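# Stack the on-edge magnet blocks flat in one pile

## Task

Take every magnet block from the row standing on edge and lay them flat, one on another, as a single tidy stack on the bench that holds only those blocks. Then release the top block and move the grippers away from the stack.

## Robot and tools

Robot: two six-joint arms with parallel two-finger grippers, named left_arm and right_arm. The names do not refer to image sides. In the shared scene frame the origin sits on the table top between the arms, +z is up, +x reaches out over the table, and left_arm is on the +y side. Root links: left_arm at (+0.022, +0.253, 0) m, right_arm at (+0.027, -0.354, 0) m, both yawed only slightly. Fingers point along the gripper's +z axis and close along its y axis. The reported hand point lies between the finger pads, roughly 1 cm short of the tips, and may be somewhat off, more so at long reach.

execute_actions takes "actions", a list holding at most one item, plus optional "pictures" (true or false). An empty list just reports the state. An item {"steps": N} with no rows is a wait of up to 300 control steps (each 1/30 s) counted from the previous result. An item {"rows": [...], "steps": N} is a motion of at most 15 steps (15 by default), with 1 to 15 rows; each row covers one step and the final row repeats to fill the remaining steps. A rejected call moves nothing.

Each row is one flat list of 14 numbers, each in [-1, 1], covering both arms even if one stays still. Order: left_arm waist, shoulder, elbow, wrist pitch, wrist yaw, wrist roll, gripper opening; then the same seven for right_arm. The six joint numbers are offsets, not poses: they are measured from the joint angles printed in the most recent result that lists them (before any such result, and for later calls within one reply, from where the arm is when the action begins). They are not cumulative across rows. Scaling: 1.0 equals 1.202 rad for waist, 1.258 shoulder, 1.238 elbow, 2.073 wrist pitch, 2.022 wrist yaw and wrist roll. Joint ranges in rad: waist -2.618 to 3.054, shoulder 0.000 to 3.142, elbow 0.000 to 3.142, wrist pitch -1.571 to 1.571, wrist yaw -1.571 to 1.571, wrist roll -2.094 to 2.094. A request more than 0.036 rad outside a range is refused; true ends may differ by up to 0.036 rad, and a request beyond the real end is clipped there, reported as "joint sent to its limit" (possibly referring to an earlier action). Absence of that message does not prove there is room left.

The opening number is absolute, not an offset: +1 fully open, -1 closed. Between those, fingers go to where grip_measured would equal your number. To hold a block, command about 0.03 below its grip_measured; a smaller margin holds more softly. Pad force tops out near 50 to 62 N, less for very thin parts. Readings may be biased by about 1 mm per gripper.

Motion limits: each step, a joint's target stays within a lead of its measured angle (0.202 rad waist, 0.258 shoulder, 0.238 elbow, 0.573 wrist pitch, 0.522 wrist yaw and roll), and targets are pulled back if they would move the hand more than 70 mm from where it is. Big moves therefore need several actions. Zero offsets return an arm to its reference angles rather than holding still, and an arm may sag; to hold, send in a reply's first call the offsets to the desired angles, then zeros in later calls, raising the aim when a joint falls short. Between commands the arms keep heading to the last target until motion nearly stops or a step is HELD.

Results: a state line per arm with end_effector_position (m) and end_effector_quat_wxyz; grip_measured per arm; Joint positions and Joint velocities per arm (six joints in rad, rad/s, then finger gap in m, 0.094 when fully open). "joint command not followed" means a clearance check altered or blocked targets on some steps; HELD marks steps where your row was not sent. MOTOR HOT appears from 75 °C; at 90 °C an arm halts for 10 s, and at 100 °C it goes limp and drops, both shown as OVER-TEMPERATURE FAULT. Do not hold loads longer than needed.

Cameras: cam_left_wrist and cam_right_wrist, each 504x504 fisheye on its own wrist; calibration is given per scene and may be slightly wrong. zoom_image takes "camera" (one of those names) and "region" [x0, y0, x1, y1] in image pixels from the top-left, at most 504 by 504, returning a closer view of the latest picture.

read_manual returns only licence texts. finished_scene takes "scene", the current scene number, ends it irreversibly, and reports success; the goal must hold afterwards.

Avoid: dropping or knocking anything off the table, arms colliding or pressing each other, slamming or pushing hard, and jerky motion. Outside forces may occasionally tug a held block or shove loose ones.

Each tool is called after "Call:" as a command line: name --argument value for each argument, lists and objects as JSON in quotes; but a table of rows of numbers goes row by row, as --pt "numbers of a row", without its own name.

## Session

Call:
execute_actions --actions '[]'

Scene clock: 0.00 s of 6200.00 s.
left_arm: end_effector_position=(+0.3135, +0.0668, +0.1563) grip_measured=+1.000 end_effector_quat_wxyz=(+0.050, +0.708, +0.704, +0.019) | right_arm: end_effector_position=(+0.4977, -0.4447, +0.3233) grip_measured=+1.000 end_effector_quat_wxyz=(+0.712, +0.612, +0.319, -0.131)
Joint positions: left_arm=[-0.584  1.758  1.619 -1.326 -0.017  0.997  0.094] | right_arm=[0.107 1.959 1.415 0.939 1.447 0.515 0.094]
Joint velocities: left_arm=[-0.002 -0.002  0.002  0.022  0.007  0.022  0.   ] | right_arm=[ 0.007 -0.017  0.002 -0.066  0.037  0.051  0.   ]

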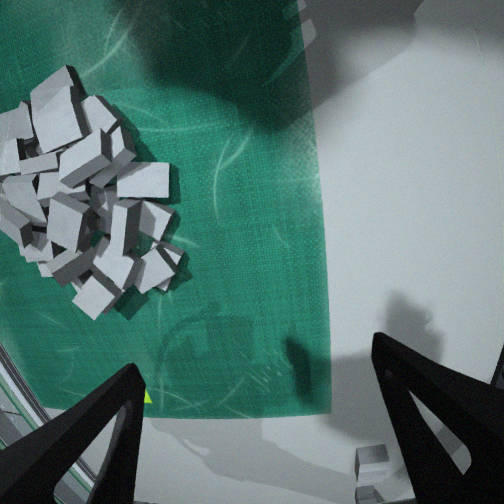

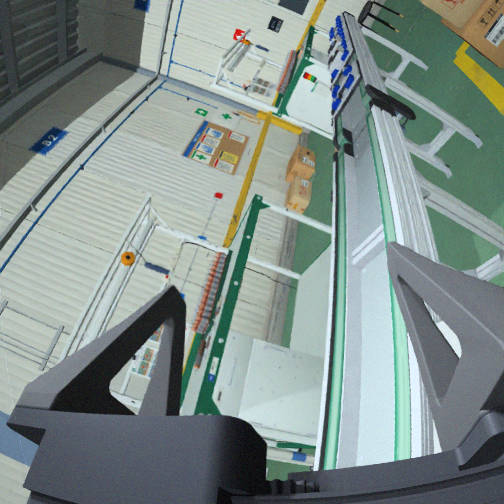

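Call:
execute_actions --actions '[{"rows":[[1,-0.036,0.104,-0.084,0.008,-0.493,1,0,-1,-0.58,-0.453,-0.716,-0.255,1]]}]' --pictures false

Call:
execute_actions --actions '[{"steps":30}]'

Scene clock: 12.83 s of 6200.00 s.
left_arm: end_effector_position=(+0.3369, +0.3744, +0.1884) grip_measured=+1.000 end_effector_quat_wxyz=(+0.054, -0.146, +0.988, +0.012) | right_arm: end_effector_position=(+0.3684, -0.3268, +0.3059) grip_measured=+1.000 end_effector_quat_wxyz=(+0.663, +0.014, +0.749, -0.005)
Joint positions: left_arm=[ 0.36   1.741  1.728 -1.447  0.     0.071  0.094] | right_arm=[0.107 0.852 0.687 0.041 0.21  0.036 0.094]
Joint velocities: left_arm=[ 2.024  0.002  0.012 -0.037 -0.081 -0.418  0.   ] | right_arm=[-0.007 -2.181 -0.022 -0.066 -1.311 -0.139  0.   ]
Steps of this call (steps 1 to 90: nothing new was sent; then 9.33 s passed at rest; steps 91 to 105: all 15 steps of this action). Readings (joint positions):
91: left_arm=[-0.569 1.759 1.631 -1.343 -0.008 0.939] | right_arm=[0.107 1.926 1.379 0.875 1.375 0.454]
92: left_arm=[-0.537 1.761 1.652 -1.370 0.002 0.853] | right_arm=[0.107 1.854 1.291 0.757 1.266 0.363]
94: left_arm=[-0.426 1.755 1.695 -1.399 0.005 0.678] | right_arm=[0.107 1.692 1.128 0.551 1.078 0.239]
98: left_arm=[-0.150 1.741 1.727 -1.425 0.004 0.319] | right_arm=[0.107 1.400 0.877 0.297 0.770 0.126]
105: the state above

Scene clock: 13.83 s of 6200.00 s.
left_arm: end_effector_position=(+0.2864, +0.4482, +0.1876) grip_measured=+1.000 end_effector_quat_wxyz=(+0.033, -0.305, +0.952, +0.018) | right_arm: end_effector_position=(+0.3326, -0.2975, +0.3555) grip_measured=+1.000 end_effector_quat_wxyz=(+0.712, -0.057, +0.696, +0.067)
Joint positions: left_arm=[ 0.621  1.741  1.728 -1.483 -0.013  0.006  0.094] | right_arm=[0.107 0.697 0.703 0.018 0.01  0.011 0.094]
Joint velocities: left_arm=[-0.002  0.012 -0.017 -0.022 -0.095 -0.007  0.   ] | right_arm=[ 0.002  0.012  0.027  0.037  0.007 -0.007  0.   ]
Steps of this call (steps 1 to 30: the robot went on to your last target). Readings (joint positions):
1: left_arm=[0.433 1.741 1.728 -1.448 0.000 0.058] | right_arm=[0.107 0.783 0.687 0.041 0.169 0.031]
2: left_arm=[0.505 1.741 1.728 -1.449 -0.000 0.047] | right_arm=[0.107 0.731 0.692 0.045 0.137 0.027]
4: left_arm=[0.614 1.741 1.728 -1.452 -0.011 0.031] | right_arm=[0.107 0.685 0.702 0.058 0.091 0.021]
8: left_arm=[0.644 1.741 1.728 -1.470 -0.019 0.014] | right_arm=[0.107 0.692 0.703 0.040 0.042 0.015]
30: the state above
All arms were judged still, so your last target was given up. Only a new action makes them travel on or press farther. Fingers that are still opening or closing keep moving.
camera_calibration (this result's frames):
cam_left_wrist: T_world_to_cam=[[0.451331, -0.892356, -0.000233743, 0.27255], [-0.825574, -0.417654, 0.379464, 0.397677], [-0.338715, -0.171071, -0.925206, 0.450517], [0, 0, 0, 1]] pos_world=[0.357898, 0.486373, 0.26598]
cam_right_wrist: T_world_to_cam=[[0.217369, -0.928308, -0.301655, -0.227512], [-0.633483, 0.10095, -0.767143, 0.527964], [0.742597, 0.357847, -0.566123, 0.18471], [0, 0, 0, 1]] pos_world=[0.246746, -0.330597, 0.440963]

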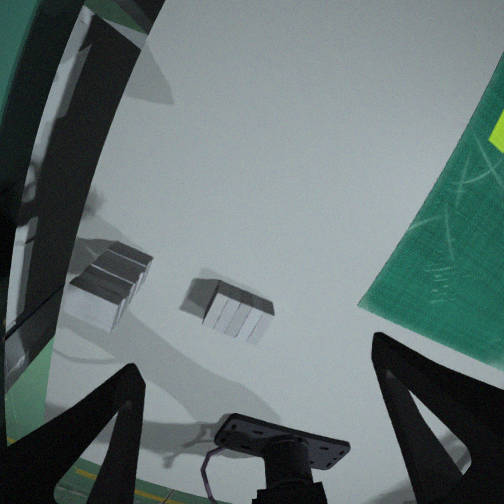

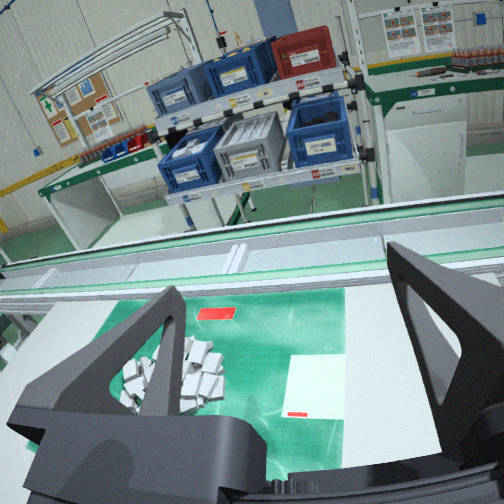

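Call:
zoom_image --camera "cam_left_wrist" --region '[50,220,290,370]'

Call:
zoom_image --camera "cam_left_wrist" --region '[190,270,290,350]'

Region (50, 220, 290, 370) of cam_left_wrist's 504x504 image, scaled by 2.100, with more detail than that image has; it fills the top 315 rows of this view, and the rest is white.

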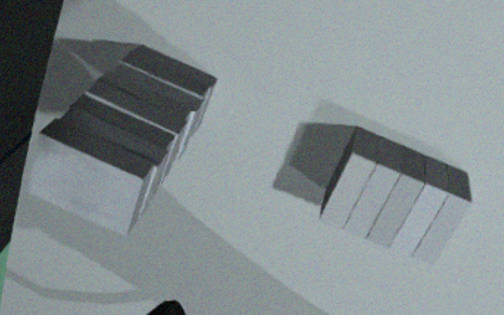

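Region (190, 270, 290, 350) of cam_left_wrist's 504x504 image, scaled by 5.040, with more detail than that image has; it fills the top 403 rows of this view, and the rest is white.

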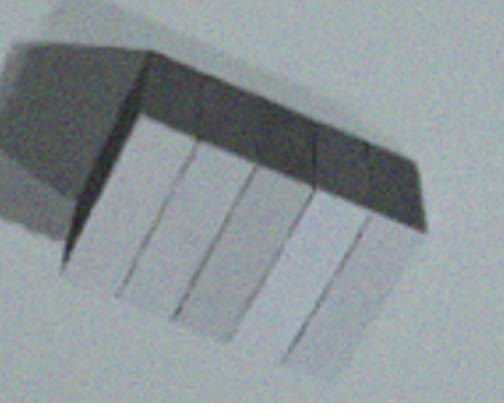

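Call:
execute_actions --actions '[{"rows":[[-0.05,-0.05,-0.05,0.02,-0.05,-0.06,1,0.05,0,0,0,0,0,1],[-0.1,-0.11,-0.12,0.05,-0.1,-0.13,1,0.12,0,0,0,0,0,1],[-0.15,-0.17,-0.2,0.08,-0.16,-0.2,1,0.2,0,0,0,0,0,1],[-0.2,-0.23,-0.28,0.11,-0.22,-0.27,1,0.3,0,0,0,0,0,1],[-0.25,-0.29,-0.36,0.14,-0.28,-0.35,1,0.4,0,0,0,0,0,1],[-0.3,-0.34,-0.44,0.17,-0.35,-0.43,1,0.5,0,0,0,0,0,1],[-0.35,-0.39,-0.52,0.2,-0.42,-0.52,1,0.6,0,0,0,0,0,1],[-0.392,-0.43,-0.67,0.233,-0.502,-0.631,1,0.78,0,0,0,0,0,1]]}]' --pictures false

Call:
execute_actions --actions '[{"steps":12}]' --pictures false

Scene clock: 73.70 s of 6200.00 s.
left_arm: end_effector_position=(+0.2078, +0.4221, +0.1690) grip_measured=+1.000 end_effector_quat_wxyz=(+0.269, -0.557, +0.707, +0.343) | right_arm: end_effector_position=(+0.1706, -0.0783, +0.3555) grip_measured=+1.000 end_effector_quat_wxyz=(+0.611, -0.358, +0.600, +0.373)
Joint positions: left_arm=[ 0.146  1.2    0.897 -1.084 -0.888 -1.097  0.094] | right_arm=[1.01  0.697 0.703 0.018 0.003 0.011 0.094]
Joint velocities: left_arm=[-0.027  0.042 -0.09   0.315 -0.667 -1.121  0.   ] | right_arm=[ 0.911 -0.007  0.002 -0.022 -0.183  0.007  0.   ]
Steps of this call (steps 1 to 90: nothing new was sent; then 56.37 s passed at rest; steps 91 to 105: all 15 steps of this action). Readings (joint positions):
91: left_arm=[0.615 1.736 1.719 -1.476 -0.026 -0.010] | right_arm=[0.113 0.697 0.703 0.018 0.012 0.011]
92: left_arm=[0.598 1.717 1.686 -1.450 -0.059 -0.049] | right_arm=[0.140 0.697 0.703 0.018 0.019 0.011]
94: left_arm=[0.512 1.626 1.544 -1.374 -0.174 -0.186] | right_arm=[0.263 0.697 0.703 0.018 0.024 0.011]
98: left_arm=[0.233 1.341 1.200 -1.216 -0.503 -0.568] | right_arm=[0.549 0.697 0.703 0.018 0.017 0.011]
105: the state above

Scene clock: 74.10 s of 6200.00 s.
left_arm: end_effector_position=(+0.2139, +0.4340, +0.1857) grip_measured=+1.000 end_effector_quat_wxyz=(-0.339, +0.608, -0.629, -0.345) | right_arm: end_effector_position=(+0.1626, -0.0743, +0.3555) grip_measured=+1.000 end_effector_quat_wxyz=(+0.605, -0.367, +0.595, +0.382)
Joint positions: left_arm=[ 0.146  1.201  0.896 -1.018 -0.991 -1.252  0.094] | right_arm=[1.038 0.697 0.703 0.018 0.    0.011 0.094]
Joint velocities: left_arm=[-0.002  0.002 -0.002  0.037 -0.066 -0.022  0.   ] | right_arm=[-0.012  0.007 -0.017  0.022 -0.022 -0.007  0.   ]
Steps of this call (steps 1 to 12: the robot went on to your last target). Readings (joint positions):
1: left_arm=[0.146 1.201 0.896 -1.073 -0.909 -1.130] | right_arm=[1.031 0.697 0.703 0.018 -0.000 0.011]
2: left_arm=[0.146 1.201 0.896 -1.060 -0.928 -1.157] | right_arm=[1.038 0.697 0.703 0.018 -0.000 0.011]
4: left_arm=[0.146 1.201 0.896 -1.042 -0.954 -1.196] | right_arm=[1.038 0.697 0.703 0.018 -0.000 0.011]
8: left_arm=[0.146 1.201 0.896 -1.025 -0.981 -1.236] | right_arm=[1.038 0.697 0.703 0.018 0.000 0.011]
12: the state above

Call:
execute_actions --actions '[{"rows":[[0.003,0.01,-0.03,0.05,-0.033,-0.013,1,0,0,0,0,0,0,1],[0.003,0.02,-0.06,0.1,-0.033,-0.013,1,0,0,0,0,0,0,1],[0.003,0.03,-0.09,0.14,-0.033,-0.013,1,0,0,0,0,0,0,1],[0.003,0.04,-0.12,0.18,-0.033,-0.013,1,0,0,0,0,0,0,1],[0.003,0.05,-0.155,0.21,-0.033,-0.013,1,0,0,0,0,0,0,1],[0.003,0.06,-0.19,0.24,-0.033,-0.013,1,0,0,0,0,0,0,1],[0.003,0.07,-0.22,0.27,-0.033,-0.013,1,0,0,0,0,0,0,1],[0.003,0.08,-0.25,0.291,-0.033,-0.013,1,0,0,0,0,0,0,1],[0.003,0.09,-0.28,0.291,-0.033,-0.013,1,0,0,0,0,0,0,1],[0.003,0.1,-0.31,0.291,-0.033,-0.013,1,0,0,0,0,0,0,1],[0.003,0.106,-0.335,0.291,-0.033,-0.013,1,0,0,0,0,0,0,1],[0.003,0.112,-0.352,0.291,-0.033,-0.013,1,0,0,0,0,0,0,1]]}]' --pictures false

Call:
execute_actions --actions '[{"steps":15}]'

Scene clock: 83.00 s of 6200.00 s.
left_arm: end_effector_position=(+0.1907, +0.4343, +0.0670) grip_measured=+1.000 end_effector_quat_wxyz=(-0.335, +0.603, -0.624, -0.369) | right_arm: end_effector_position=(+0.1626, -0.0743, +0.3555) grip_measured=+1.000 end_effector_quat_wxyz=(+0.605, -0.367, +0.595, +0.382)
Joint positions: left_arm=[ 0.146  1.338  0.461 -0.492 -1.031 -1.271  0.094] | right_arm=[1.038 0.697 0.703 0.018 0.    0.011 0.094]
Joint velocities: left_arm=[ 0.002  0.017 -0.193  0.183  0.037 -0.007  0.   ] | right_arm=[-0.002 -0.017  0.032 -0.007 -0.051  0.051  0.   ]
Steps of this call (steps 1 to 30: the robot went on to your last target; steps 31 to 90: nothing new was sent; then 5.40 s passed at rest; steps 91 to 105: all 15 steps of this action). Readings (joint positions):
91: left_arm=[0.146 1.201 0.892 -1.004 -1.002 -1.264] | right_arm=[1.038 0.697 0.703 0.018 0.000 0.011]
92: left_arm=[0.146 1.201 0.880 -0.974 -1.011 -1.265] | right_arm=[1.038 0.697 0.703 0.018 0.000 0.011]
94: left_arm=[0.146 1.207 0.830 -0.877 -1.023 -1.268] | right_arm=[1.038 0.697 0.703 0.018 0.000 0.011]
98: left_arm=[0.146 1.262 0.671 -0.649 -1.030 -1.270] | right_arm=[1.038 0.697 0.703 0.018 0.000 0.011]
105: the state above

Scene clock: 83.50 s of 6200.00 s.
left_arm: end_effector_position=(+0.1992, +0.4356, +0.0685) grip_measured=+1.000 end_effector_quat_wxyz=(-0.355, +0.611, -0.612, -0.354) | right_arm: end_effector_position=(+0.1626, -0.0743, +0.3555) grip_measured=+1.000 end_effector_quat_wxyz=(+0.605, -0.367, +0.595, +0.382)
Joint positions: left_arm=[ 0.146  1.338  0.458 -0.431 -1.031 -1.271  0.094] | right_arm=[1.038 0.697 0.703 0.018 0.    0.011 0.094]
Joint velocities: left_arm=[ 0.017  0.022  0.002  0.095  0.022 -0.007  0.   ] | right_arm=[-0.022 -0.012 -0.017 -0.066  0.037 -0.037  0.   ]
Steps of this call (steps 1 to 15: the robot went on to your last target). Readings (joint positions):
1: left_arm=[0.146 1.338 0.458 -0.486 -1.031 -1.271] | right_arm=[1.038 0.697 0.703 0.018 0.000 0.011]
2: left_arm=[0.146 1.338 0.458 -0.477 -1.031 -1.271] | right_arm=[1.038 0.697 0.703 0.018 0.000 0.011]
4: left_arm=[0.146 1.338 0.458 -0.458 -1.031 -1.271] | right_arm=[1.038 0.697 0.703 0.018 0.000 0.011]
8: left_arm=[0.146 1.338 0.458 -0.440 -1.031 -1.271] | right_arm=[1.038 0.697 0.703 0.018 0.000 0.011]
15: the state above
camera_calibration (this result's frames):
cam_left_wrist: T_world_to_cam=[[0.988383, -0.0970112, -0.116994, -0.144792], [-0.145631, -0.824747, -0.546429, 0.470921], [-0.0434811, 0.557119, -0.829294, -0.0739926], [0, 0, 0, 1]] pos_world=[0.208473, 0.415567, 0.179023]
cam_right_wrist: T_world_to_cam=[[0.878334, -0.371033, -0.301436, -0.0494686], [-0.454488, -0.452611, -0.767192, 0.327499], [0.14822, 0.81085, -0.566173, 0.361416], [0, 0, 0, 1]] pos_world=[0.138725, -0.16318, 0.440967]

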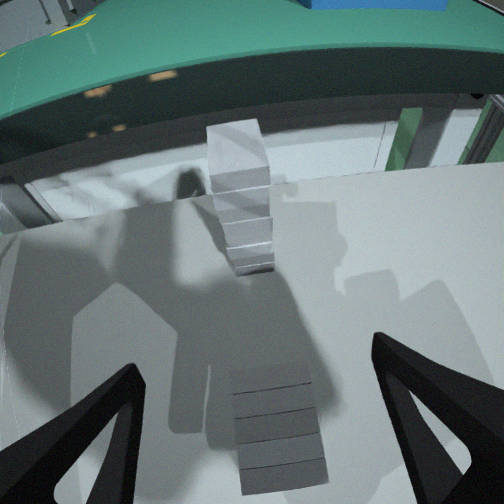

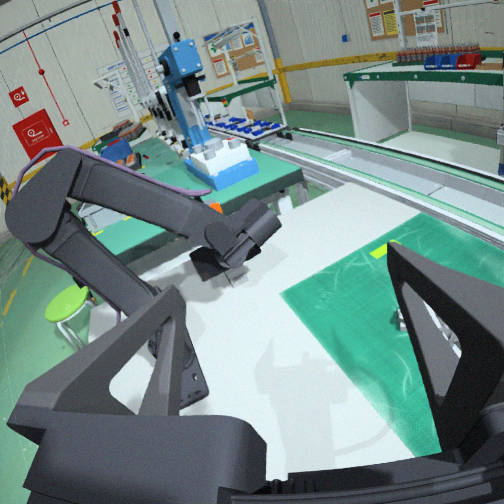

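Call:
execute_actions --actions '[{"rows":[[0,0.012,-0.005,0.03,-0.01,0,0.9,0,0,0,0,0,0,1],[0,0.024,-0.01,0.05,-0.01,0,0.8,0,0,0,0,0,0,1],[0,0.036,-0.015,0.07,-0.01,0,0.7,0,0,0,0,0,0,1],[0,0.05,-0.02,0.085,-0.01,0,0.6,0,0,0,0,0,0,1],[0,0.062,-0.025,0.1,-0.01,0,0.5,0,0,0,0,0,0,1],[0,0.075,-0.03,0.11,-0.01,0,0.5,0,0,0,0,0,0,1],[0,0.088,-0.035,0.12,-0.01,0,0.5,0,0,0,0,0,0,1],[0,0.1,-0.04,0.13,-0.01,0,0.5,0,0,0,0,0,0,1],[0,0.112,-0.045,0.14,-0.01,0,0.5,0,0,0,0,0,0,1],[0,0.124,-0.05,0.146,-0.01,0,0.5,0,0,0,0,0,0,1],[0,0.136,-0.054,0.146,-0.01,0,0.5,0,0,0,0,0,0,1],[0,0.147,-0.057,0.146,-0.01,0,0.5,0,0,0,0,0,0,1],[0,0.156,-0.06,0.146,-0.01,0,0.5,0,0,0,0,0,0,1],[0,0.163,-0.062,0.146,-0.01,0,0.5,0,0,0,0,0,0,1],[0,0.168,-0.063,0.146,-0.01,0,0.3,0,0,0,0,0,0,1]]}]' --pictures false

Call:
execute_actions --actions '[{"steps":15}]'

Scene clock: 98.00 s of 6200.00 s.
left_arm: end_effector_position=(+0.2071, +0.4368, +0.0312) grip_measured=+0.400 end_effector_quat_wxyz=(-0.360, +0.614, -0.609, -0.350) | right_arm: end_effector_position=(+0.1626, -0.0743, +0.3555) grip_measured=+1.000 end_effector_quat_wxyz=(+0.605, -0.367, +0.595, +0.382)
Joint positions: left_arm=[ 0.146  1.523  0.398 -0.171 -1.031 -1.271  0.066] | right_arm=[1.038 0.697 0.703 0.018 0.    0.011 0.094]
Joint velocities: left_arm=[ 0.002  0.291 -0.105  0.066  0.037  0.022 -0.2  ] | right_arm=[-0.002  0.017  0.007 -0.11  -0.022  0.022  0.   ]
Steps of this call (steps 1 to 15: the robot went on to your last target; steps 16 to 90: nothing new was sent; then 11.00 s passed at rest; steps 91 to 105: all 15 steps of this action). Readings (joint positions):
91: left_arm=[0.146 1.338 0.458 -0.425 -1.031 -1.271] | right_arm=[1.038 0.697 0.703 0.018 0.000 0.011]
92: left_arm=[0.146 1.340 0.458 -0.414 -1.031 -1.271] | right_arm=[1.038 0.697 0.703 0.018 0.000 0.011]
94: left_arm=[0.146 1.356 0.458 -0.370 -1.031 -1.271] | right_arm=[1.038 0.697 0.703 0.018 0.000 0.011]
98: left_arm=[0.146 1.420 0.438 -0.268 -1.031 -1.271] | right_arm=[1.038 0.697 0.703 0.018 0.000 0.011]
105: the state above

Scene clock: 98.50 s of 6200.00 s.
left_arm: end_effector_position=(+0.2079, +0.4369, +0.0284) grip_measured=+0.301 end_effector_quat_wxyz=(-0.363, +0.615, -0.608, -0.349) | right_arm: end_effector_position=(+0.1626, -0.0743, +0.3555) grip_measured=+1.000 end_effector_quat_wxyz=(+0.605, -0.367, +0.595, +0.382)
Joint positions: left_arm=[ 0.146  1.538  0.392 -0.144 -1.031 -1.271  0.061] | right_arm=[1.038 0.697 0.703 0.018 0.    0.011 0.094]
Joint velocities: left_arm=[-0.002 -0.012 -0.012  0.081  0.007 -0.007  0.   ] | right_arm=[ 0.007 -0.007  0.002 -0.066  0.066  0.007  0.   ]
Steps of this call (steps 1 to 15: the robot went on to your last target). Readings (joint positions):
1: left_arm=[0.146 1.531 0.395 -0.167 -1.031 -1.271] | right_arm=[1.038 0.697 0.703 0.018 0.000 0.011]
2: left_arm=[0.146 1.536 0.393 -0.163 -1.031 -1.271] | right_arm=[1.038 0.697 0.703 0.018 0.000 0.011]
4: left_arm=[0.146 1.538 0.392 -0.159 -1.031 -1.271] | right_arm=[1.038 0.697 0.703 0.018 0.000 0.011]
8: left_arm=[0.146 1.538 0.392 -0.149 -1.031 -1.271] | right_arm=[1.038 0.697 0.703 0.018 0.000 0.011]
15: the state above
camera_calibration (this result's frames):
cam_left_wrist: T_world_to_cam=[[0.9906, -0.0966747, -0.0967728, -0.159087], [-0.134238, -0.823018, -0.551925, 0.448399], [-0.0262886, 0.559728, -0.828259, -0.112324], [0, 0, 0, 1]] pos_world=[0.214831, 0.416532, 0.139054]
cam_right_wrist: T_world_to_cam=[[0.878334, -0.371033, -0.301436, -0.0494686], [-0.454488, -0.452611, -0.767192, 0.327499], [0.14822, 0.81085, -0.566173, 0.361416], [0, 0, 0, 1]] pos_world=[0.138725, -0.16318, 0.440967]

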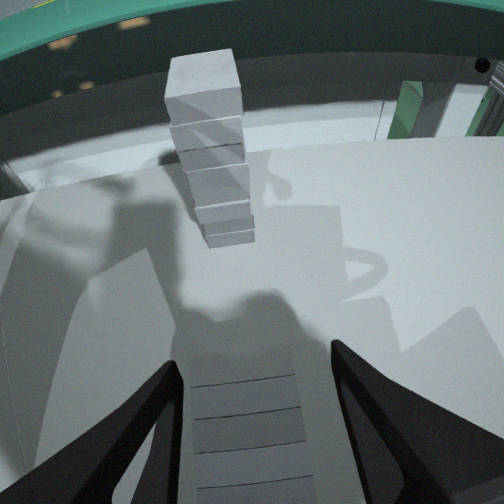

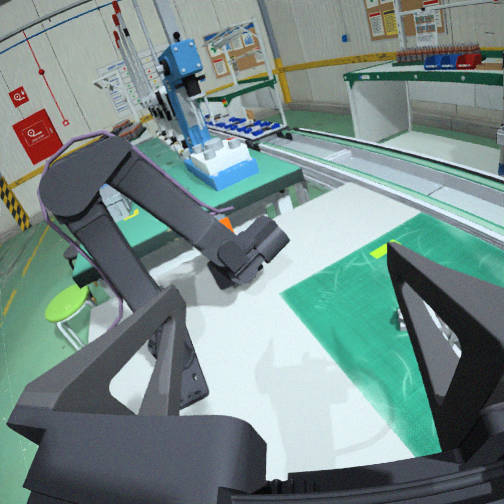

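Call:
execute_actions --actions '[{"rows":[[-0.014,0.01,-0.015,0.006,-0.01,-0.015,0.3,0,0,0,0,0,0,1],[-0.014,0.015,-0.023,0.012,-0.01,-0.015,0.3,0,0,0,0,0,0,1],[-0.014,0.02,-0.023,0.012,-0.01,-0.015,0.3,0,0,0,0,0,0,1],[-0.014,0.025,-0.023,0.012,-0.01,-0.015,0.3,0,0,0,0,0,0,1],[-0.014,0.03,-0.023,0.012,-0.01,-0.015,0.3,0,0,0,0,0,0,1],[-0.014,0.036,-0.023,0.012,-0.01,-0.015,0.3,0,0,0,0,0,0,1]]}]'

Call:
zoom_image --camera "cam_left_wrist" --region '[130,310,400,504]'

Scene clock: 104.63 s of 6200.00 s.
left_arm: end_effector_position=(+0.2028, +0.4341, +0.0198) grip_measured=+0.301 end_effector_quat_wxyz=(-0.355, +0.613, -0.611, -0.352) | right_arm: end_effector_position=(+0.1626, -0.0743, +0.3555) grip_measured=+1.000 end_effector_quat_wxyz=(+0.605, -0.367, +0.595, +0.382)
Joint positions: left_arm=[ 0.136  1.57   0.377 -0.133 -1.031 -1.294  0.061] | right_arm=[1.038 0.697 0.703 0.018 0.    0.011 0.094]
Joint velocities: left_arm=[ 0.002 -0.007 -0.012 -0.007 -0.037 -0.022  0.002] | right_arm=[ 0.007  0.012  0.002  0.022  0.051 -0.022  0.   ]
Steps of this call (steps 1 to 15: the robot went on to your last target; steps 16 to 90: nothing new was sent; then 2.63 s passed at rest; steps 91 to 105: all 15 steps of this action). Readings (joint positions):
91: left_arm=[0.145 1.538 0.392 -0.143 -1.031 -1.275] | right_arm=[1.038 0.697 0.703 0.018 0.000 0.011]
92: left_arm=[0.142 1.538 0.390 -0.140 -1.031 -1.279] | right_arm=[1.038 0.697 0.703 0.018 0.000 0.011]
94: left_arm=[0.138 1.541 0.384 -0.135 -1.031 -1.285] | right_arm=[1.038 0.697 0.703 0.018 0.000 0.011]
98: left_arm=[0.136 1.566 0.378 -0.134 -1.031 -1.291] | right_arm=[1.038 0.697 0.703 0.018 0.000 0.011]
105: the state above
camera_calibration (this result's frames):
cam_left_wrist: T_world_to_cam=[[0.989021, -0.095444, -0.112814, -0.15507], [-0.141913, -0.826311, -0.545042, 0.443561], [-0.0411987, 0.555068, -0.830784, -0.112942], [0, 0, 0, 1]] pos_world=[0.211661, 0.414409, 0.130435]
cam_right_wrist: T_world_to_cam=[[0.878334, -0.371033, -0.301436, -0.0494686], [-0.454488, -0.452611, -0.767192, 0.327499], [0.14822, 0.81085, -0.566173, 0.361416], [0, 0, 0, 1]] pos_world=[0.138725, -0.16318, 0.440967]

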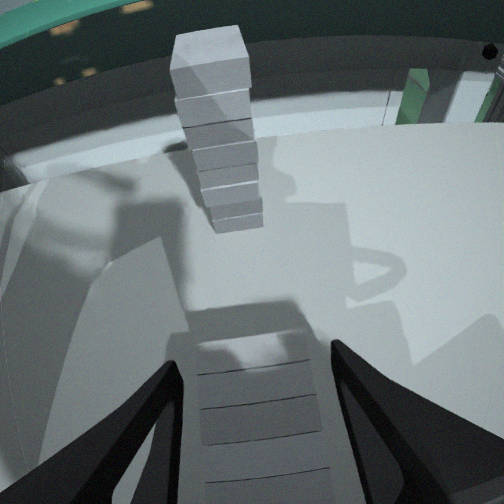

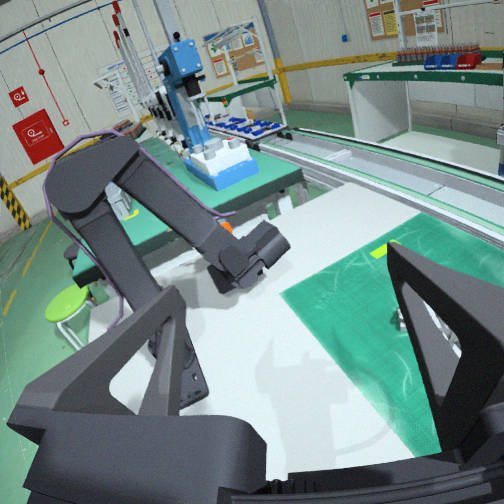

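Region (130, 310, 400, 504) of cam_left_wrist's 504x504 image, scaled by 1.867, with more detail than that image has; it fills the top 362 rows of this view, and the rest is white.

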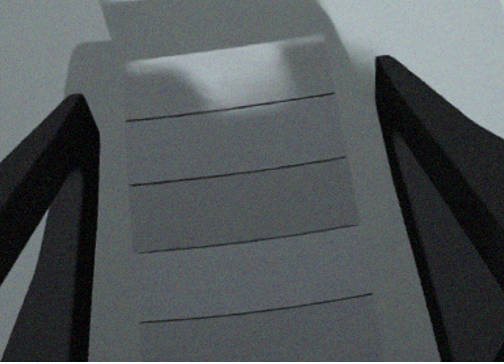

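Call:
execute_actions --actions '[{"rows":[[0,0.02,0,0.009,-0.01,0,0.25,0,0,0,0,0,0,1],[0,0.02,0,0.009,-0.01,0,0.2,0,0,0,0,0,0,1],[0,0.02,0,0.009,-0.01,0,0.15,0,0,0,0,0,0,1],[0,0.02,0,0.009,-0.01,0,0.1,0,0,0,0,0,0,1],[0,0.02,0,0.009,-0.01,0,0.05,0,0,0,0,0,0,1],[0,0.02,0,0.009,-0.01,0,0,0,0,0,0,0,0,1],[0,0.02,0,0.009,-0.01,0,-0.04,0,0,0,0,0,0,1],[0,0.02,0,0.009,-0.01,0,-0.07,0,0,0,0,0,0,1],[0,0.02,0,0.009,-0.01,0,-0.1,0,0,0,0,0,0,1],[0,0.02,0,0.009,-0.01,0,-0.12,0,0,0,0,0,0,1],[0,0.02,0,0.009,-0.01,0,-0.14,0,0,0,0,0,0,1],[0,0.02,0,0.009,-0.01,0,-0.16,0,0,0,0,0,0,1],[0,0.02,0,0.009,-0.01,0,-0.18,0,0,0,0,0,0,1],[0,0.02,0,0.009,-0.01,0,-0.21,0,0,0,0,0,0,1],[0,0.02,0,0.009,-0.01,0,-0.24,0,0,0,0,0,0,1]]}]'

Call:
execute_actions --actions '[{"rows":[[0,0,0,0,-0.02,0,-0.24,0,0,0,0,0,0,1],[0,-0.01,0,0,-0.02,0,-0.24,0,0,0,0,0,0,1],[0,-0.02,0,0,-0.02,0,-0.24,0,0,0,0,0,0,1],[0,-0.03,0,0,-0.02,0,-0.24,0,0,0,0,0,0,1],[0,-0.035,0,0,-0.02,0,-0.24,0,0,0,0,0,0,1],[0,-0.04,0,-0.01,-0.02,0,-0.24,0,0,0,0,0,0,1],[0,-0.045,0,-0.01,-0.02,0,-0.24,0,0,0,0,0,0,1],[0,-0.05,0,-0.015,-0.02,0,-0.24,0,0,0,0,0,0,1],[0,-0.055,0,-0.015,-0.02,0,-0.24,0,0,0,0,0,0,1],[0,-0.06,0,-0.02,-0.02,0,-0.24,0,0,0,0,0,0,1]]}]'

Scene clock: 116.93 s of 6200.00 s.
left_arm: end_effector_position=(+0.2029, +0.4341, +0.0180) grip_measured=-0.151 end_effector_quat_wxyz=(-0.354, +0.613, -0.612, -0.353) | right_arm: end_effector_position=(+0.1626, -0.0743, +0.3555) grip_measured=+1.000 end_effector_quat_wxyz=(+0.605, -0.367, +0.595, +0.382)
Joint positions: left_arm=[ 0.136  1.581  0.377 -0.126 -1.03  -1.295  0.04 ] | right_arm=[1.038 0.697 0.703 0.018 0.    0.011 0.094]
Joint velocities: left_arm=[-0.012  0.012 -0.002  0.007 -0.022 -0.037  0.   ] | right_arm=[-0.017 -0.002 -0.017 -0.007 -0.022  0.007  0.   ]
Steps of this call (steps 1 to 15: the robot went on to your last target; steps 16 to 90: nothing new was sent; then 8.80 s passed at rest; steps 91 to 105: all 15 steps of this action). Readings (joint positions):
91: left_arm=[0.136 1.571 0.377 -0.133 -1.031 -1.295] | right_arm=[1.038 0.697 0.703 0.018 0.000 0.011]
92: left_arm=[0.136 1.573 0.377 -0.131 -1.031 -1.295] | right_arm=[1.038 0.697 0.703 0.018 0.000 0.011]
94: left_arm=[0.136 1.578 0.377 -0.130 -1.031 -1.295] | right_arm=[1.038 0.697 0.703 0.018 0.000 0.011]
98: left_arm=[0.136 1.581 0.377 -0.130 -1.031 -1.295] | right_arm=[1.038 0.697 0.703 0.018 0.000 0.011]
105: the state above
camera_calibration (this result's frames):
cam_left_wrist: T_world_to_cam=[[0.988699, -0.0952609, -0.115758, -0.155265], [-0.143341, -0.826845, -0.543857, 0.443078], [-0.0439053, 0.554304, -0.831155, -0.113503], [0, 0, 0, 1]] pos_world=[0.212038, 0.414481, 0.128659]
cam_right_wrist: T_world_to_cam=[[0.878334, -0.371033, -0.301436, -0.0494686], [-0.454488, -0.452611, -0.767192, 0.327499], [0.14822, 0.81085, -0.566173, 0.361416], [0, 0, 0, 1]] pos_world=[0.138725, -0.16318, 0.440967]

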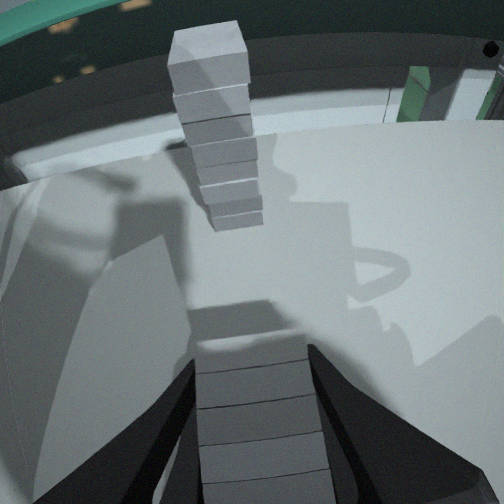

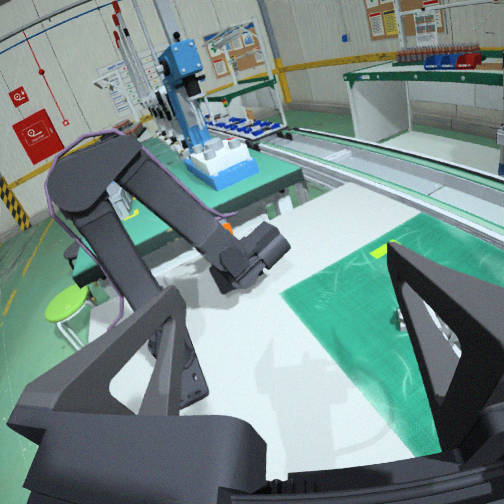

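Scene clock: 117.43 s of 6200.00 s.
left_arm: end_effector_position=(+0.2036, +0.4336, +0.0243) grip_measured=-0.151 end_effector_quat_wxyz=(-0.360, +0.616, -0.609, -0.346) | right_arm: end_effector_position=(+0.1626, -0.0743, +0.3555) grip_measured=+1.000 end_effector_quat_wxyz=(+0.605, -0.367, +0.595, +0.382)
Joint positions: left_arm=[ 0.136  1.537  0.377 -0.151 -1.024 -1.295  0.04 ] | right_arm=[1.038 0.697 0.703 0.018 0.    0.011 0.094]
Joint velocities: left_arm=[-0.007 -0.022 -0.007  0.022  0.066 -0.022  0.001] | right_arm=[ 0.002 -0.007  0.007 -0.022  0.051 -0.139  0.   ]
Steps of this call (steps 1 to 15: all 15 steps of this action). Readings (joint positions):
1: left_arm=[0.136 1.581 0.377 -0.126 -1.030 -1.295] | right_arm=[1.038 0.697 0.703 0.018 0.000 0.011]
2: left_arm=[0.136 1.581 0.377 -0.126 -1.030 -1.295] | right_arm=[1.038 0.697 0.703 0.018 0.000 0.011]
4: left_arm=[0.136 1.581 0.377 -0.126 -1.030 -1.295] | right_arm=[1.038 0.697 0.703 0.018 0.000 0.011]
8: left_arm=[0.136 1.563 0.377 -0.134 -1.025 -1.295] | right_arm=[1.038 0.697 0.703 0.018 0.000 0.011]
15: the state above
camera_calibration (this result's frames):
cam_left_wrist: T_world_to_cam=[[0.990677, -0.0970832, -0.0955705, -0.155391], [-0.133659, -0.828333, -0.544058, 0.444901], [-0.0263453, 0.55176, -0.833587, -0.110388], [0, 0, 0, 1]] pos_world=[0.210499, 0.414348, 0.135183]
cam_right_wrist: T_world_to_cam=[[0.878334, -0.371033, -0.301436, -0.0494686], [-0.454488, -0.452611, -0.767192, 0.327499], [0.14822, 0.81085, -0.566173, 0.361416], [0, 0, 0, 1]] pos_world=[0.138725, -0.16318, 0.440967]

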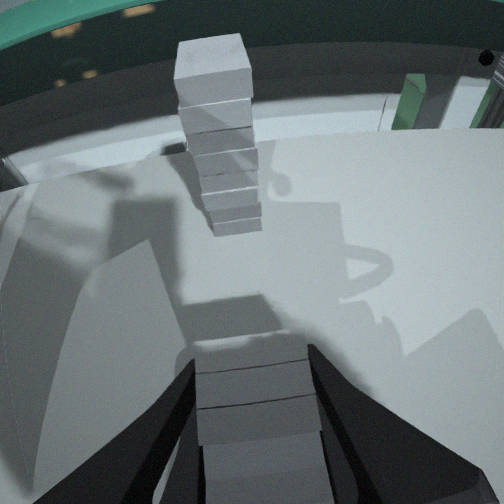

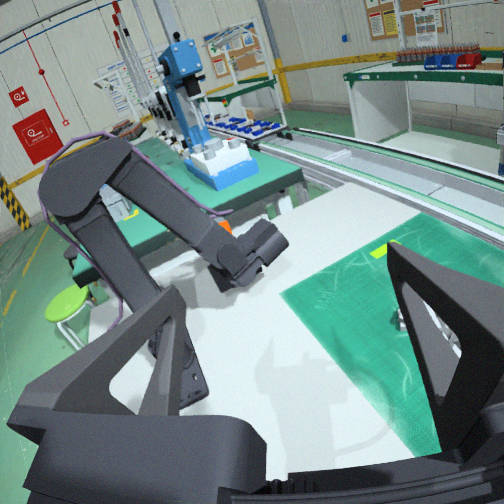

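Call:
zoom_image --camera "cam_left_wrist" --region '[150,320,380,504]'

Region (150, 320, 380, 504) of cam_left_wrist's 504x504 image, scaled by 2.191, with more detail than that image has; it fills the top 403 rows of this view, and the rest is white.

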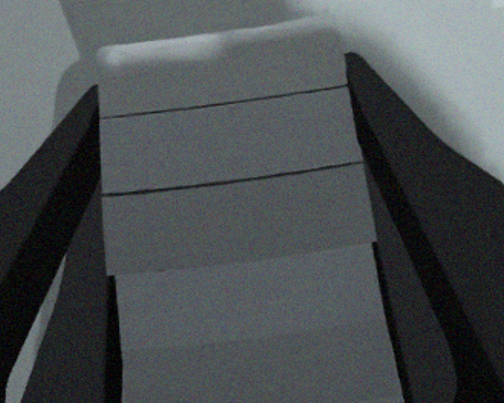

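Call:
execute_actions --actions '[{"rows":[[0,-0.025,0.015,-0.015,-0.03,0,-0.24,0,0,0,0,0,0,1],[0,-0.03,0.017,-0.025,-0.03,0,-0.24,0,0,0,0,0,0,1],[0,-0.035,0.019,-0.032,-0.03,0,-0.24,0,0,0,0,0,0,1],[0,-0.041,0.021,-0.038,-0.03,0,-0.24,0,0,0,0,0,0,1],[0,-0.047,0.023,-0.044,-0.03,0,-0.24,0,0,0,0,0,0,1],[0,-0.053,0.026,-0.05,-0.03,0,-0.24,0,0,0,0,0,0,1],[0,-0.059,0.029,-0.055,-0.03,0,-0.24,0,0,0,0,0,0,1],[0,-0.065,0.032,-0.06,-0.03,0,-0.24,0,0,0,0,0,0,1],[0,-0.073,0.035,-0.067,-0.03,0,-0.24,0,0,0,0,0,0,1],[0,-0.082,0.039,-0.075,-0.03,0,-0.24,0,0,0,0,0,0,1],[0,-0.092,0.044,-0.085,-0.03,0,-0.24,0,0,0,0,0,0,1],[0,-0.104,0.05,-0.097,-0.03,0,-0.24,0,0,0,0,0,0,1],[0,-0.118,0.058,-0.11,-0.03,0,-0.24,0,0,0,0,0,0,1],[0,-0.134,0.067,-0.12,-0.03,0,-0.24,0,0,0,0,0,0,1],[0,-0.15,0.076,-0.128,-0.03,0,-0.24,0,0,0,0,0,0,1]]}]' --pictures false

Call:
execute_actions --actions '[{"steps":10}]'

Scene clock: 133.70 s of 6200.00 s.
left_arm: end_effector_position=(+0.1991, +0.4329, +0.0474) grip_measured=-0.151 end_effector_quat_wxyz=(-0.352, +0.614, -0.613, -0.351) | right_arm: end_effector_position=(+0.1626, -0.0743, +0.3555) grip_measured=+1.000 end_effector_quat_wxyz=(+0.605, -0.367, +0.595, +0.382)
Joint positions: left_arm=[ 0.136  1.417  0.417 -0.332 -1.023 -1.295  0.04 ] | right_arm=[1.038 0.697 0.703 0.018 0.    0.011 0.094]
Joint velocities: left_arm=[ 0.017 -0.549  0.256 -0.593 -0.066 -0.081 -0.   ] | right_arm=[-0.002  0.002 -0.022  0.007 -0.037  0.022  0.   ]
Steps of this call (steps 1 to 15: the robot went on to your last target; steps 16 to 90: nothing new was sent; then 12.77 s passed at rest; steps 91 to 105: all 15 steps of this action). Readings (joint positions):
91: left_arm=[0.136 1.537 0.377 -0.152 -1.024 -1.295] | right_arm=[1.038 0.697 0.703 0.018 0.000 0.011]
92: left_arm=[0.136 1.537 0.377 -0.156 -1.024 -1.295] | right_arm=[1.038 0.697 0.703 0.018 0.000 0.011]
94: left_arm=[0.136 1.531 0.377 -0.170 -1.024 -1.295] | right_arm=[1.038 0.697 0.703 0.018 0.000 0.011]
98: left_arm=[0.136 1.501 0.378 -0.215 -1.024 -1.295] | right_arm=[1.038 0.697 0.703 0.018 0.000 0.011]
105: the state above

Scene clock: 134.03 s of 6200.00 s.
left_arm: end_effector_position=(+0.2005, +0.4331, +0.0590) grip_measured=-0.151 end_effector_quat_wxyz=(-0.354, +0.614, -0.612, -0.349) | right_arm: end_effector_position=(+0.1626, -0.0743, +0.3555) grip_measured=+1.000 end_effector_quat_wxyz=(+0.605, -0.367, +0.595, +0.382)
Joint positions: left_arm=[ 0.136  1.374  0.445 -0.397 -1.023 -1.295  0.04 ] | right_arm=[1.038 0.697 0.703 0.018 0.    0.011 0.094]
Joint velocities: left_arm=[ 0.007 -0.002  0.002 -0.095 -0.007  0.022  0.001] | right_arm=[-0.007 -0.002 -0.017  0.022 -0.007 -0.037  0.   ]
Steps of this call (steps 1 to 10: the robot went on to your last target). Readings (joint positions):
1: left_arm=[0.136 1.400 0.426 -0.348 -1.023 -1.295] | right_arm=[1.038 0.697 0.703 0.018 0.000 0.011]
2: left_arm=[0.136 1.387 0.434 -0.358 -1.023 -1.295] | right_arm=[1.038 0.697 0.703 0.018 0.000 0.011]
4: left_arm=[0.136 1.375 0.443 -0.369 -1.023 -1.295] | right_arm=[1.038 0.697 0.703 0.018 0.000 0.011]
8: left_arm=[0.136 1.374 0.445 -0.390 -1.023 -1.295] | right_arm=[1.038 0.697 0.703 0.018 0.000 0.011]
10: the state above
camera_calibration (this result's frames):
cam_left_wrist: T_world_to_cam=[[0.989198, -0.0975555, -0.109406, -0.147803], [-0.141539, -0.829808, -0.539801, 0.464889], [-0.0381254, 0.549456, -0.834653, -0.0778962], [0, 0, 0, 1]] pos_world=[0.209036, 0.41415, 0.169761]
cam_right_wrist: T_world_to_cam=[[0.878334, -0.371033, -0.301436, -0.0494686], [-0.454488, -0.452611, -0.767192, 0.327499], [0.14822, 0.81085, -0.566173, 0.361416], [0, 0, 0, 1]] pos_world=[0.138725, -0.16318, 0.440967]

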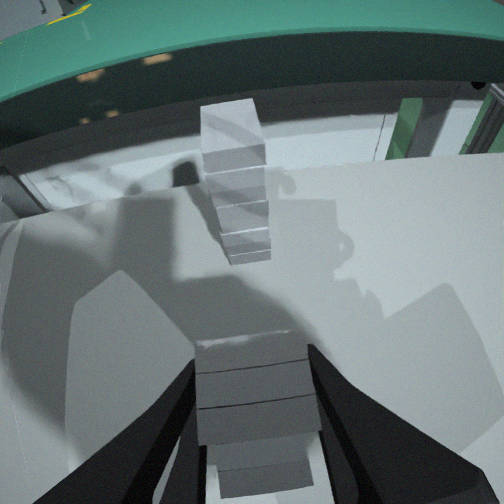

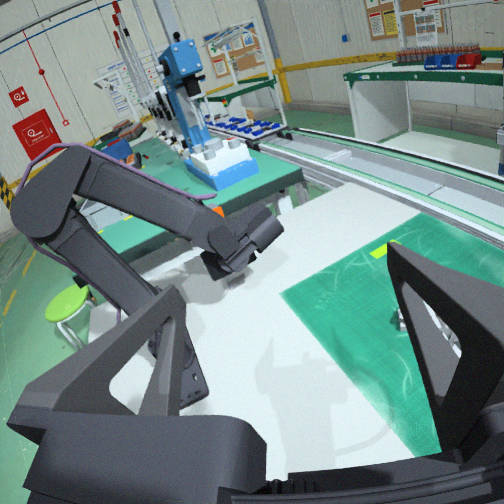

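Call:
execute_actions --actions '[{"rows":[[0,-0.025,0.03,-0.03,-0.02,-0.01,-0.24,0,0,0,0,0,0,1],[0,-0.03,0.045,-0.06,-0.02,-0.02,-0.24,0,0,0,0,0,0,1],[0,-0.036,0.065,-0.09,-0.02,-0.03,-0.24,0,0,0,0,0,0,1],[0,-0.042,0.085,-0.12,-0.01,-0.04,-0.24,0,0,0,0,0,0,1],[0,-0.048,0.105,-0.15,0,-0.05,-0.24,0,0,0,0,0,0,1],[0,-0.054,0.128,-0.18,0.01,-0.06,-0.24,0,0,0,0,0,0,1],[0,-0.06,0.15,-0.21,0.025,-0.07,-0.24,0,0,0,0,0,0,1],[0,-0.066,0.172,-0.235,0.04,-0.08,-0.24,0,0,0,0,0,0,1],[0,-0.072,0.195,-0.26,0.06,-0.09,-0.24,0,0,0,0,0,0,1],[0,-0.077,0.218,-0.28,0.08,-0.1,-0.24,0,0,0,0,0,0,1],[0,-0.082,0.24,-0.3,0.105,-0.11,-0.24,0,0,0,0,0,0,1],[0,-0.086,0.262,-0.315,0.13,-0.12,-0.24,0,0,0,0,0,0,1],[0,-0.089,0.282,-0.33,0.16,-0.13,-0.24,0,0,0,0,0,0,1],[0,-0.091,0.298,-0.338,0.19,-0.14,-0.24,0,0,0,0,0,0,1],[0,-0.091,0.308,-0.338,0.79,-0.14,-0.24,0,0,0,0,0,0,1]]}]' --pictures false

Call:
execute_actions --actions '[{"steps":35}]'

Scene clock: 143.60 s of 6200.00 s.
left_arm: end_effector_position=(+0.2101, +0.3997, +0.0982) grip_measured=-0.151 end_effector_quat_wxyz=(-0.254, +0.697, -0.624, -0.247) | right_arm: end_effector_position=(+0.1626, -0.0743, +0.3555) grip_measured=+1.000 end_effector_quat_wxyz=(+0.605, -0.367, +0.595, +0.382)
Joint positions: left_arm=[ 0.138  1.292  0.767 -0.957 -0.719 -1.506  0.04 ] | right_arm=[1.038 0.697 0.703 0.018 0.    0.011 0.094]
Joint velocities: left_arm=[ 0.144 -0.178  0.686 -0.872  2.908 -0.403 -0.001] | right_arm=[-0.007 -0.007 -0.017 -0.022  0.037 -0.007  0.   ]
Steps of this call (steps 1 to 30: the robot went on to your last target; steps 31 to 90: nothing new was sent; then 6.07 s passed at rest; steps 91 to 105: all 15 steps of this action). Readings (joint positions):
91: left_arm=[0.136 1.374 0.445 -0.410 -1.023 -1.297] | right_arm=[1.038 0.697 0.703 0.018 0.000 0.011]
92: left_arm=[0.136 1.374 0.450 -0.426 -1.020 -1.302] | right_arm=[1.038 0.697 0.703 0.018 0.000 0.011]
94: left_arm=[0.136 1.372 0.474 -0.490 -1.012 -1.321] | right_arm=[1.038 0.697 0.703 0.018 0.000 0.011]
98: left_arm=[0.136 1.342 0.573 -0.669 -0.965 -1.379] | right_arm=[1.038 0.697 0.703 0.018 0.000 0.011]
105: the state above

Scene clock: 144.77 s of 6200.00 s.
left_arm: end_effector_position=(+0.2246, +0.1930, +0.0869) grip_measured=-0.151 end_effector_quat_wxyz=(+0.166, +0.730, -0.633, +0.200) | right_arm: end_effector_position=(+0.1626, -0.0743, +0.3555) grip_measured=+1.000 end_effector_quat_wxyz=(+0.605, -0.367, +0.595, +0.382)
Joint positions: left_arm=[ 0.139  1.283  0.8   -1.077  0.526 -1.572  0.04 ] | right_arm=[1.038 0.697 0.703 0.018 0.    0.011 0.094]
Joint velocities: left_arm=[ 0.007 -0.012  0.002 -0.007 -0.037 -0.022  0.001] | right_arm=[ 0.002 -0.002 -0.007  0.022 -0.051  0.037  0.   ]
Steps of this call (steps 1 to 35: the robot went on to your last target). Readings (joint positions):
1: left_arm=[0.139 1.286 0.785 -0.979 -0.618 -1.519] | right_arm=[1.038 0.697 0.703 0.018 0.000 0.011]
2: left_arm=[0.139 1.284 0.796 -0.994 -0.516 -1.530] | right_arm=[1.038 0.697 0.703 0.018 0.000 0.011]
4: left_arm=[0.139 1.283 0.800 -1.016 -0.315 -1.545] | right_arm=[1.038 0.697 0.703 0.018 0.000 0.011]
8: left_arm=[0.139 1.283 0.800 -1.058 0.080 -1.561] | right_arm=[1.038 0.697 0.703 0.018 0.000 0.011]
35: the state above
camera_calibration (this result's frames):
cam_left_wrist: T_world_to_cam=[[0.993944, 0.026632, 0.106615, -0.235801], [-0.0737255, -0.557837, 0.826669, 0.097634], [0.0814897, -0.829523, -0.552495, 0.292965], [0, 0, 0, 1]] pos_world=[0.217698, 0.303765, 0.10629]
cam_right_wrist: T_world_to_cam=[[0.878334, -0.371033, -0.301436, -0.0494686], [-0.454488, -0.452611, -0.767192, 0.327499], [0.14822, 0.81085, -0.566173, 0.361416], [0, 0, 0, 1]] pos_world=[0.138725, -0.16318, 0.440967]

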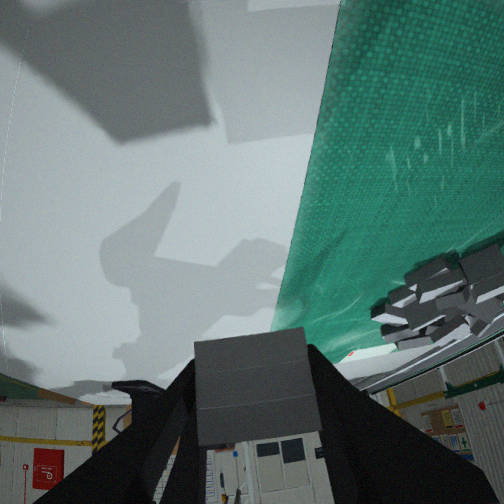

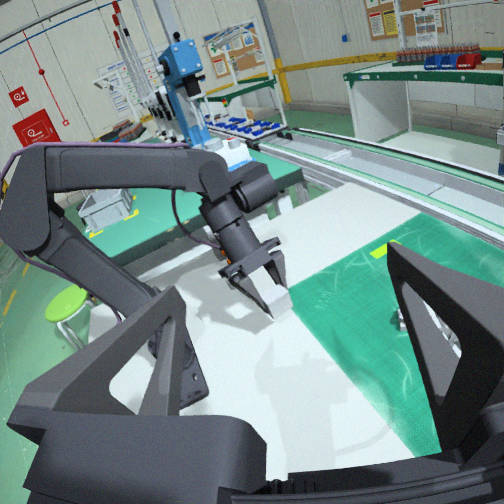

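Call:
execute_actions --actions '[{"rows":[[0,0.004,-0.01,0.025,0.02,0,-0.24,0,0,0,0,0,0,1],[0,0.009,-0.022,0.04,0.02,0,-0.24,0,0,0,0,0,0,1],[0,0.015,-0.034,0.055,0.02,0,-0.24,0,0,0,0,0,0,1],[0,0.021,-0.046,0.07,0.02,0,-0.24,0,0,0,0,0,0,1],[0,0.028,-0.058,0.083,0.02,0,-0.24,0,0,0,0,0,0,1],[0,0.035,-0.07,0.095,0.02,0,-0.24,0,0,0,0,0,0,1],[0,0.043,-0.082,0.107,0.02,0,-0.24,0,0,0,0,0,0,1],[0,0.051,-0.094,0.118,0.02,0,-0.24,0,0,0,0,0,0,1],[0,0.059,-0.106,0.128,0.02,0,-0.24,0,0,0,0,0,0,1],[0,0.067,-0.117,0.137,0.02,0,-0.24,0,0,0,0,0,0,1],[0,0.075,-0.128,0.145,0.02,0,-0.24,0,0,0,0,0,0,1],[0,0.082,-0.138,0.153,0.02,0,-0.24,0,0,0,0,0,0,1],[0,0.088,-0.146,0.153,0.02,0,-0.24,0,0,0,0,0,0,1],[0,0.093,-0.153,0.153,0.02,0,-0.24,0,0,0,0,0,0,1],[0,0.097,-0.158,0.153,0.02,0,-0.24,0,0,0,0,0,0,1]]}]' --pictures false

Call:
execute_actions --actions '[{"steps":12}]'

Call:
zoom_image --camera "cam_right_wrist" --region '[200,240,330,370]'

Scene clock: 153.60 s of 6200.00 s.
left_arm: end_effector_position=(+0.2196, +0.1920, +0.0269) grip_measured=-0.151 end_effector_quat_wxyz=(+0.176, +0.732, -0.630, +0.192) | right_arm: end_effector_position=(+0.1626, -0.0743, +0.3555) grip_measured=+1.000 end_effector_quat_wxyz=(+0.605, -0.367, +0.595, +0.382)
Joint positions: left_arm=[ 0.139  1.391  0.622 -0.816  0.527 -1.573  0.04 ] | right_arm=[1.038 0.697 0.703 0.018 0.    0.011 0.094]
Joint velocities: left_arm=[-0.017  0.178 -0.281  0.286  0.037 -0.081 -0.001] | right_arm=[ 0.002 -0.007  0.002  0.007  0.007  0.007  0.   ]
Steps of this call (steps 1 to 15: the robot went on to your last target; steps 16 to 90: nothing new was sent; then 5.33 s passed at rest; steps 91 to 105: all 15 steps of this action). Readings (joint positions):
91: left_arm=[0.139 1.283 0.799 -1.074 0.526 -1.573] | right_arm=[1.038 0.697 0.703 0.018 0.000 0.011]
92: left_arm=[0.139 1.283 0.795 -1.065 0.527 -1.573] | right_arm=[1.038 0.697 0.703 0.018 0.000 0.011]
94: left_arm=[0.139 1.285 0.776 -1.029 0.527 -1.573] | right_arm=[1.038 0.697 0.703 0.018 0.000 0.011]
98: left_arm=[0.139 1.319 0.717 -0.941 0.527 -1.573] | right_arm=[1.038 0.697 0.703 0.018 0.000 0.011]
105: the state above

Scene clock: 154.00 s of 6200.00 s.
left_arm: end_effector_position=(+0.2214, +0.1923, +0.0213) grip_measured=-0.151 end_effector_quat_wxyz=(+0.172, +0.731, -0.631, +0.196) | right_arm: end_effector_position=(+0.1626, -0.0743, +0.3555) grip_measured=+1.000 end_effector_quat_wxyz=(+0.605, -0.367, +0.595, +0.382)
Joint positions: left_arm=[ 0.139  1.402  0.605 -0.777  0.527 -1.573  0.04 ] | right_arm=[1.038 0.697 0.703 0.018 0.    0.011 0.094]
Joint velocities: left_arm=[ 0.007 -0.012 -0.012  0.037 -0.007 -0.037  0.   ] | right_arm=[ 0.002  0.007 -0.017 -0.037 -0.022 -0.066  0.   ]
Steps of this call (steps 1 to 12: the robot went on to your last target). Readings (joint positions):
1: left_arm=[0.139 1.397 0.614 -0.809 0.527 -1.573] | right_arm=[1.038 0.697 0.703 0.018 0.000 0.011]
2: left_arm=[0.139 1.400 0.609 -0.804 0.527 -1.573] | right_arm=[1.038 0.697 0.703 0.018 0.000 0.011]
4: left_arm=[0.139 1.402 0.605 -0.798 0.527 -1.573] | right_arm=[1.038 0.697 0.703 0.018 0.000 0.011]
8: left_arm=[0.139 1.402 0.605 -0.783 0.527 -1.573] | right_arm=[1.038 0.697 0.703 0.018 0.000 0.011]
12: the state above
camera_calibration (this result's frames):
cam_left_wrist: T_world_to_cam=[[0.995364, 0.0272772, 0.0922321, -0.225719], [-0.0616435, -0.555178, 0.829444, 0.147953], [0.0738301, -0.831284, -0.550923, 0.258494], [0, 0, 0, 1]] pos_world=[0.214708, 0.303179, 0.0405102]
cam_right_wrist: T_world_to_cam=[[0.878334, -0.371033, -0.301436, -0.0494686], [-0.454488, -0.452611, -0.767192, 0.327499], [0.14822, 0.81085, -0.566173, 0.361416], [0, 0, 0, 1]] pos_world=[0.138725, -0.16318, 0.440967]

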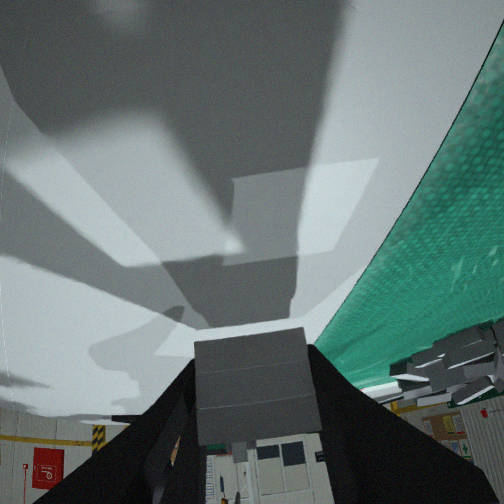

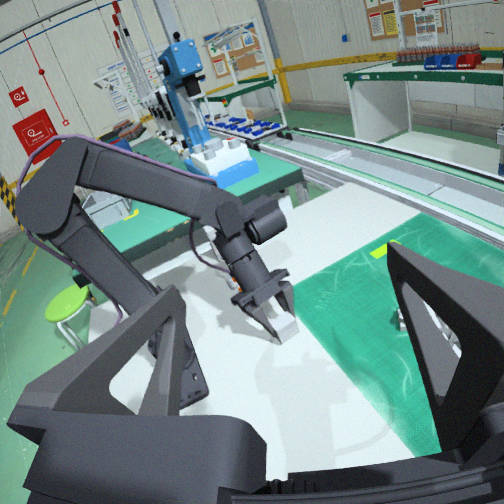

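Region (200, 240, 330, 370) of cam_right_wrist's 504x504 image, scaled by 3.877, with more detail than that image has.

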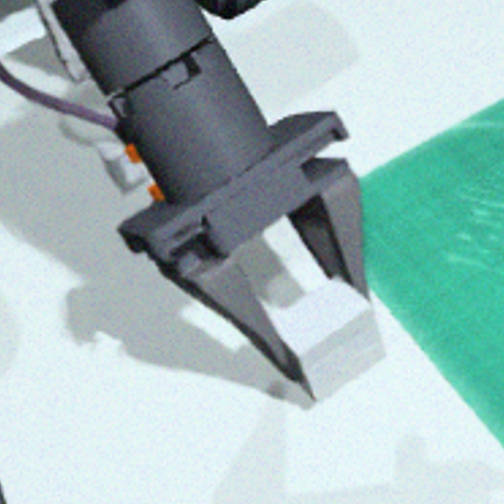

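Call:
execute_actions --actions '[{"rows":[[0,0.005,-0.004,0.014,0.02,0,-0.24,0,0,0,0,0,0,1],[0,0.008,-0.006,0.018,0.02,0,-0.24,0,0,0,0,0,0,1],[0,0.011,-0.008,0.022,0.02,0,-0.24,0,0,0,0,0,0,1],[0,0.014,-0.01,0.026,0.02,0,-0.24,0,0,0,0,0,0,1],[0,0.016,-0.012,0.03,0.02,0,-0.24,0,0,0,0,0,0,1],[0,0.018,-0.014,0.033,0.02,0,-0.24,0,0,0,0,0,0,1],[0,0.02,-0.016,0.035,0.02,0,-0.24,0,0,0,0,0,0,1],[0,0.022,-0.018,0.035,0.02,0,-0.24,0,0,0,0,0,0,1],[0,0.024,-0.02,0.035,0.02,0,-0.24,0,0,0,0,0,0,1],[0,0.026,-0.022,0.035,0.02,0,-0.24,0,0,0,0,0,0,1]]}]'

Call:
zoom_image --camera "cam_right_wrist" --region '[200,240,330,370]'

Scene clock: 159.70 s of 6200.00 s.
left_arm: end_effector_position=(+0.2219, +0.1924, +0.0120) grip_measured=-0.151 end_effector_quat_wxyz=(+0.171, +0.731, -0.631, +0.196) | right_arm: end_effector_position=(+0.1626, -0.0743, +0.3555) grip_measured=+1.000 end_effector_quat_wxyz=(+0.605, -0.367, +0.595, +0.382)
Joint positions: left_arm=[ 0.139  1.429  0.582 -0.726  0.527 -1.573  0.04 ] | right_arm=[1.038 0.697 0.703 0.018 0.    0.011 0.094]
Joint velocities: left_arm=[ 0.012 -0.002 -0.012  0.022  0.007 -0.007 -0.   ] | right_arm=[ 0.007 -0.022 -0.012 -0.081 -0.037  0.022  0.   ]
Steps of this call (steps 1 to 30: the robot went on to your last target; steps 31 to 90: nothing new was sent; then 2.20 s passed at rest; steps 91 to 105: all 15 steps of this action). Readings (joint positions):
91: left_arm=[0.139 1.402 0.605 -0.774 0.527 -1.573] | right_arm=[1.038 0.697 0.703 0.018 0.000 0.011]
92: left_arm=[0.139 1.402 0.605 -0.772 0.527 -1.573] | right_arm=[1.038 0.697 0.703 0.018 0.000 0.011]
94: left_arm=[0.139 1.403 0.605 -0.764 0.527 -1.573] | right_arm=[1.038 0.697 0.703 0.018 0.000 0.011]
98: left_arm=[0.139 1.416 0.598 -0.735 0.527 -1.573] | right_arm=[1.038 0.697 0.703 0.018 0.000 0.011]
105: the state above
camera_calibration (this result's frames):
cam_left_wrist: T_world_to_cam=[[0.995188, 0.0272517, 0.0941183, -0.225311], [-0.063209, -0.555405, 0.829175, 0.156126], [0.0748702, -0.831134, -0.551009, 0.253135], [0, 0, 0, 1]] pos_world=[0.215143, 0.303242, 0.03123]
cam_right_wrist: T_world_to_cam=[[0.878334, -0.371033, -0.301436, -0.0494686], [-0.454488, -0.452611, -0.767192, 0.327499], [0.14822, 0.81085, -0.566173, 0.361416], [0, 0, 0, 1]] pos_world=[0.138725, -0.16318, 0.440967]

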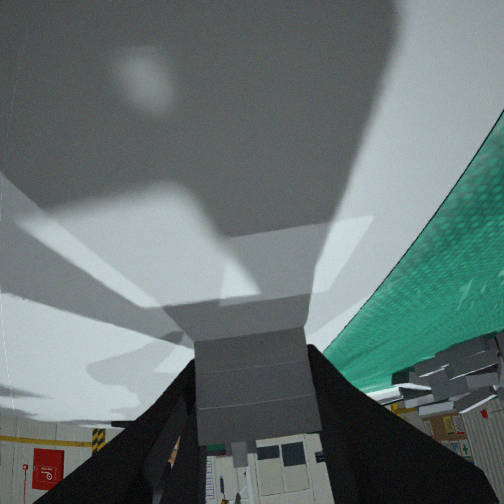

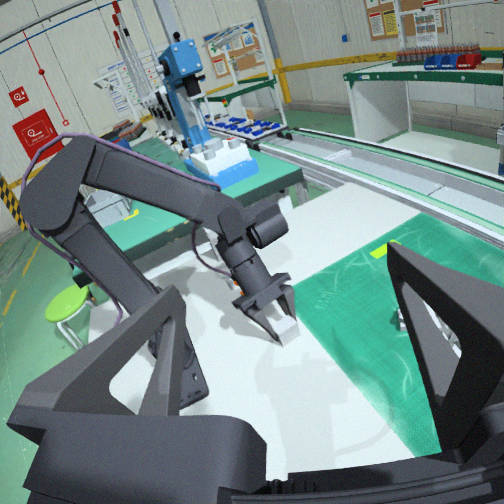

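Region (200, 240, 330, 370) of cam_right_wrist's 504x504 image, scaled by 3.877, with more detail than that image has.

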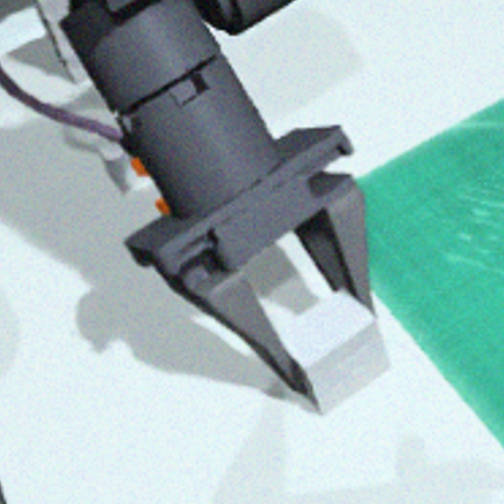

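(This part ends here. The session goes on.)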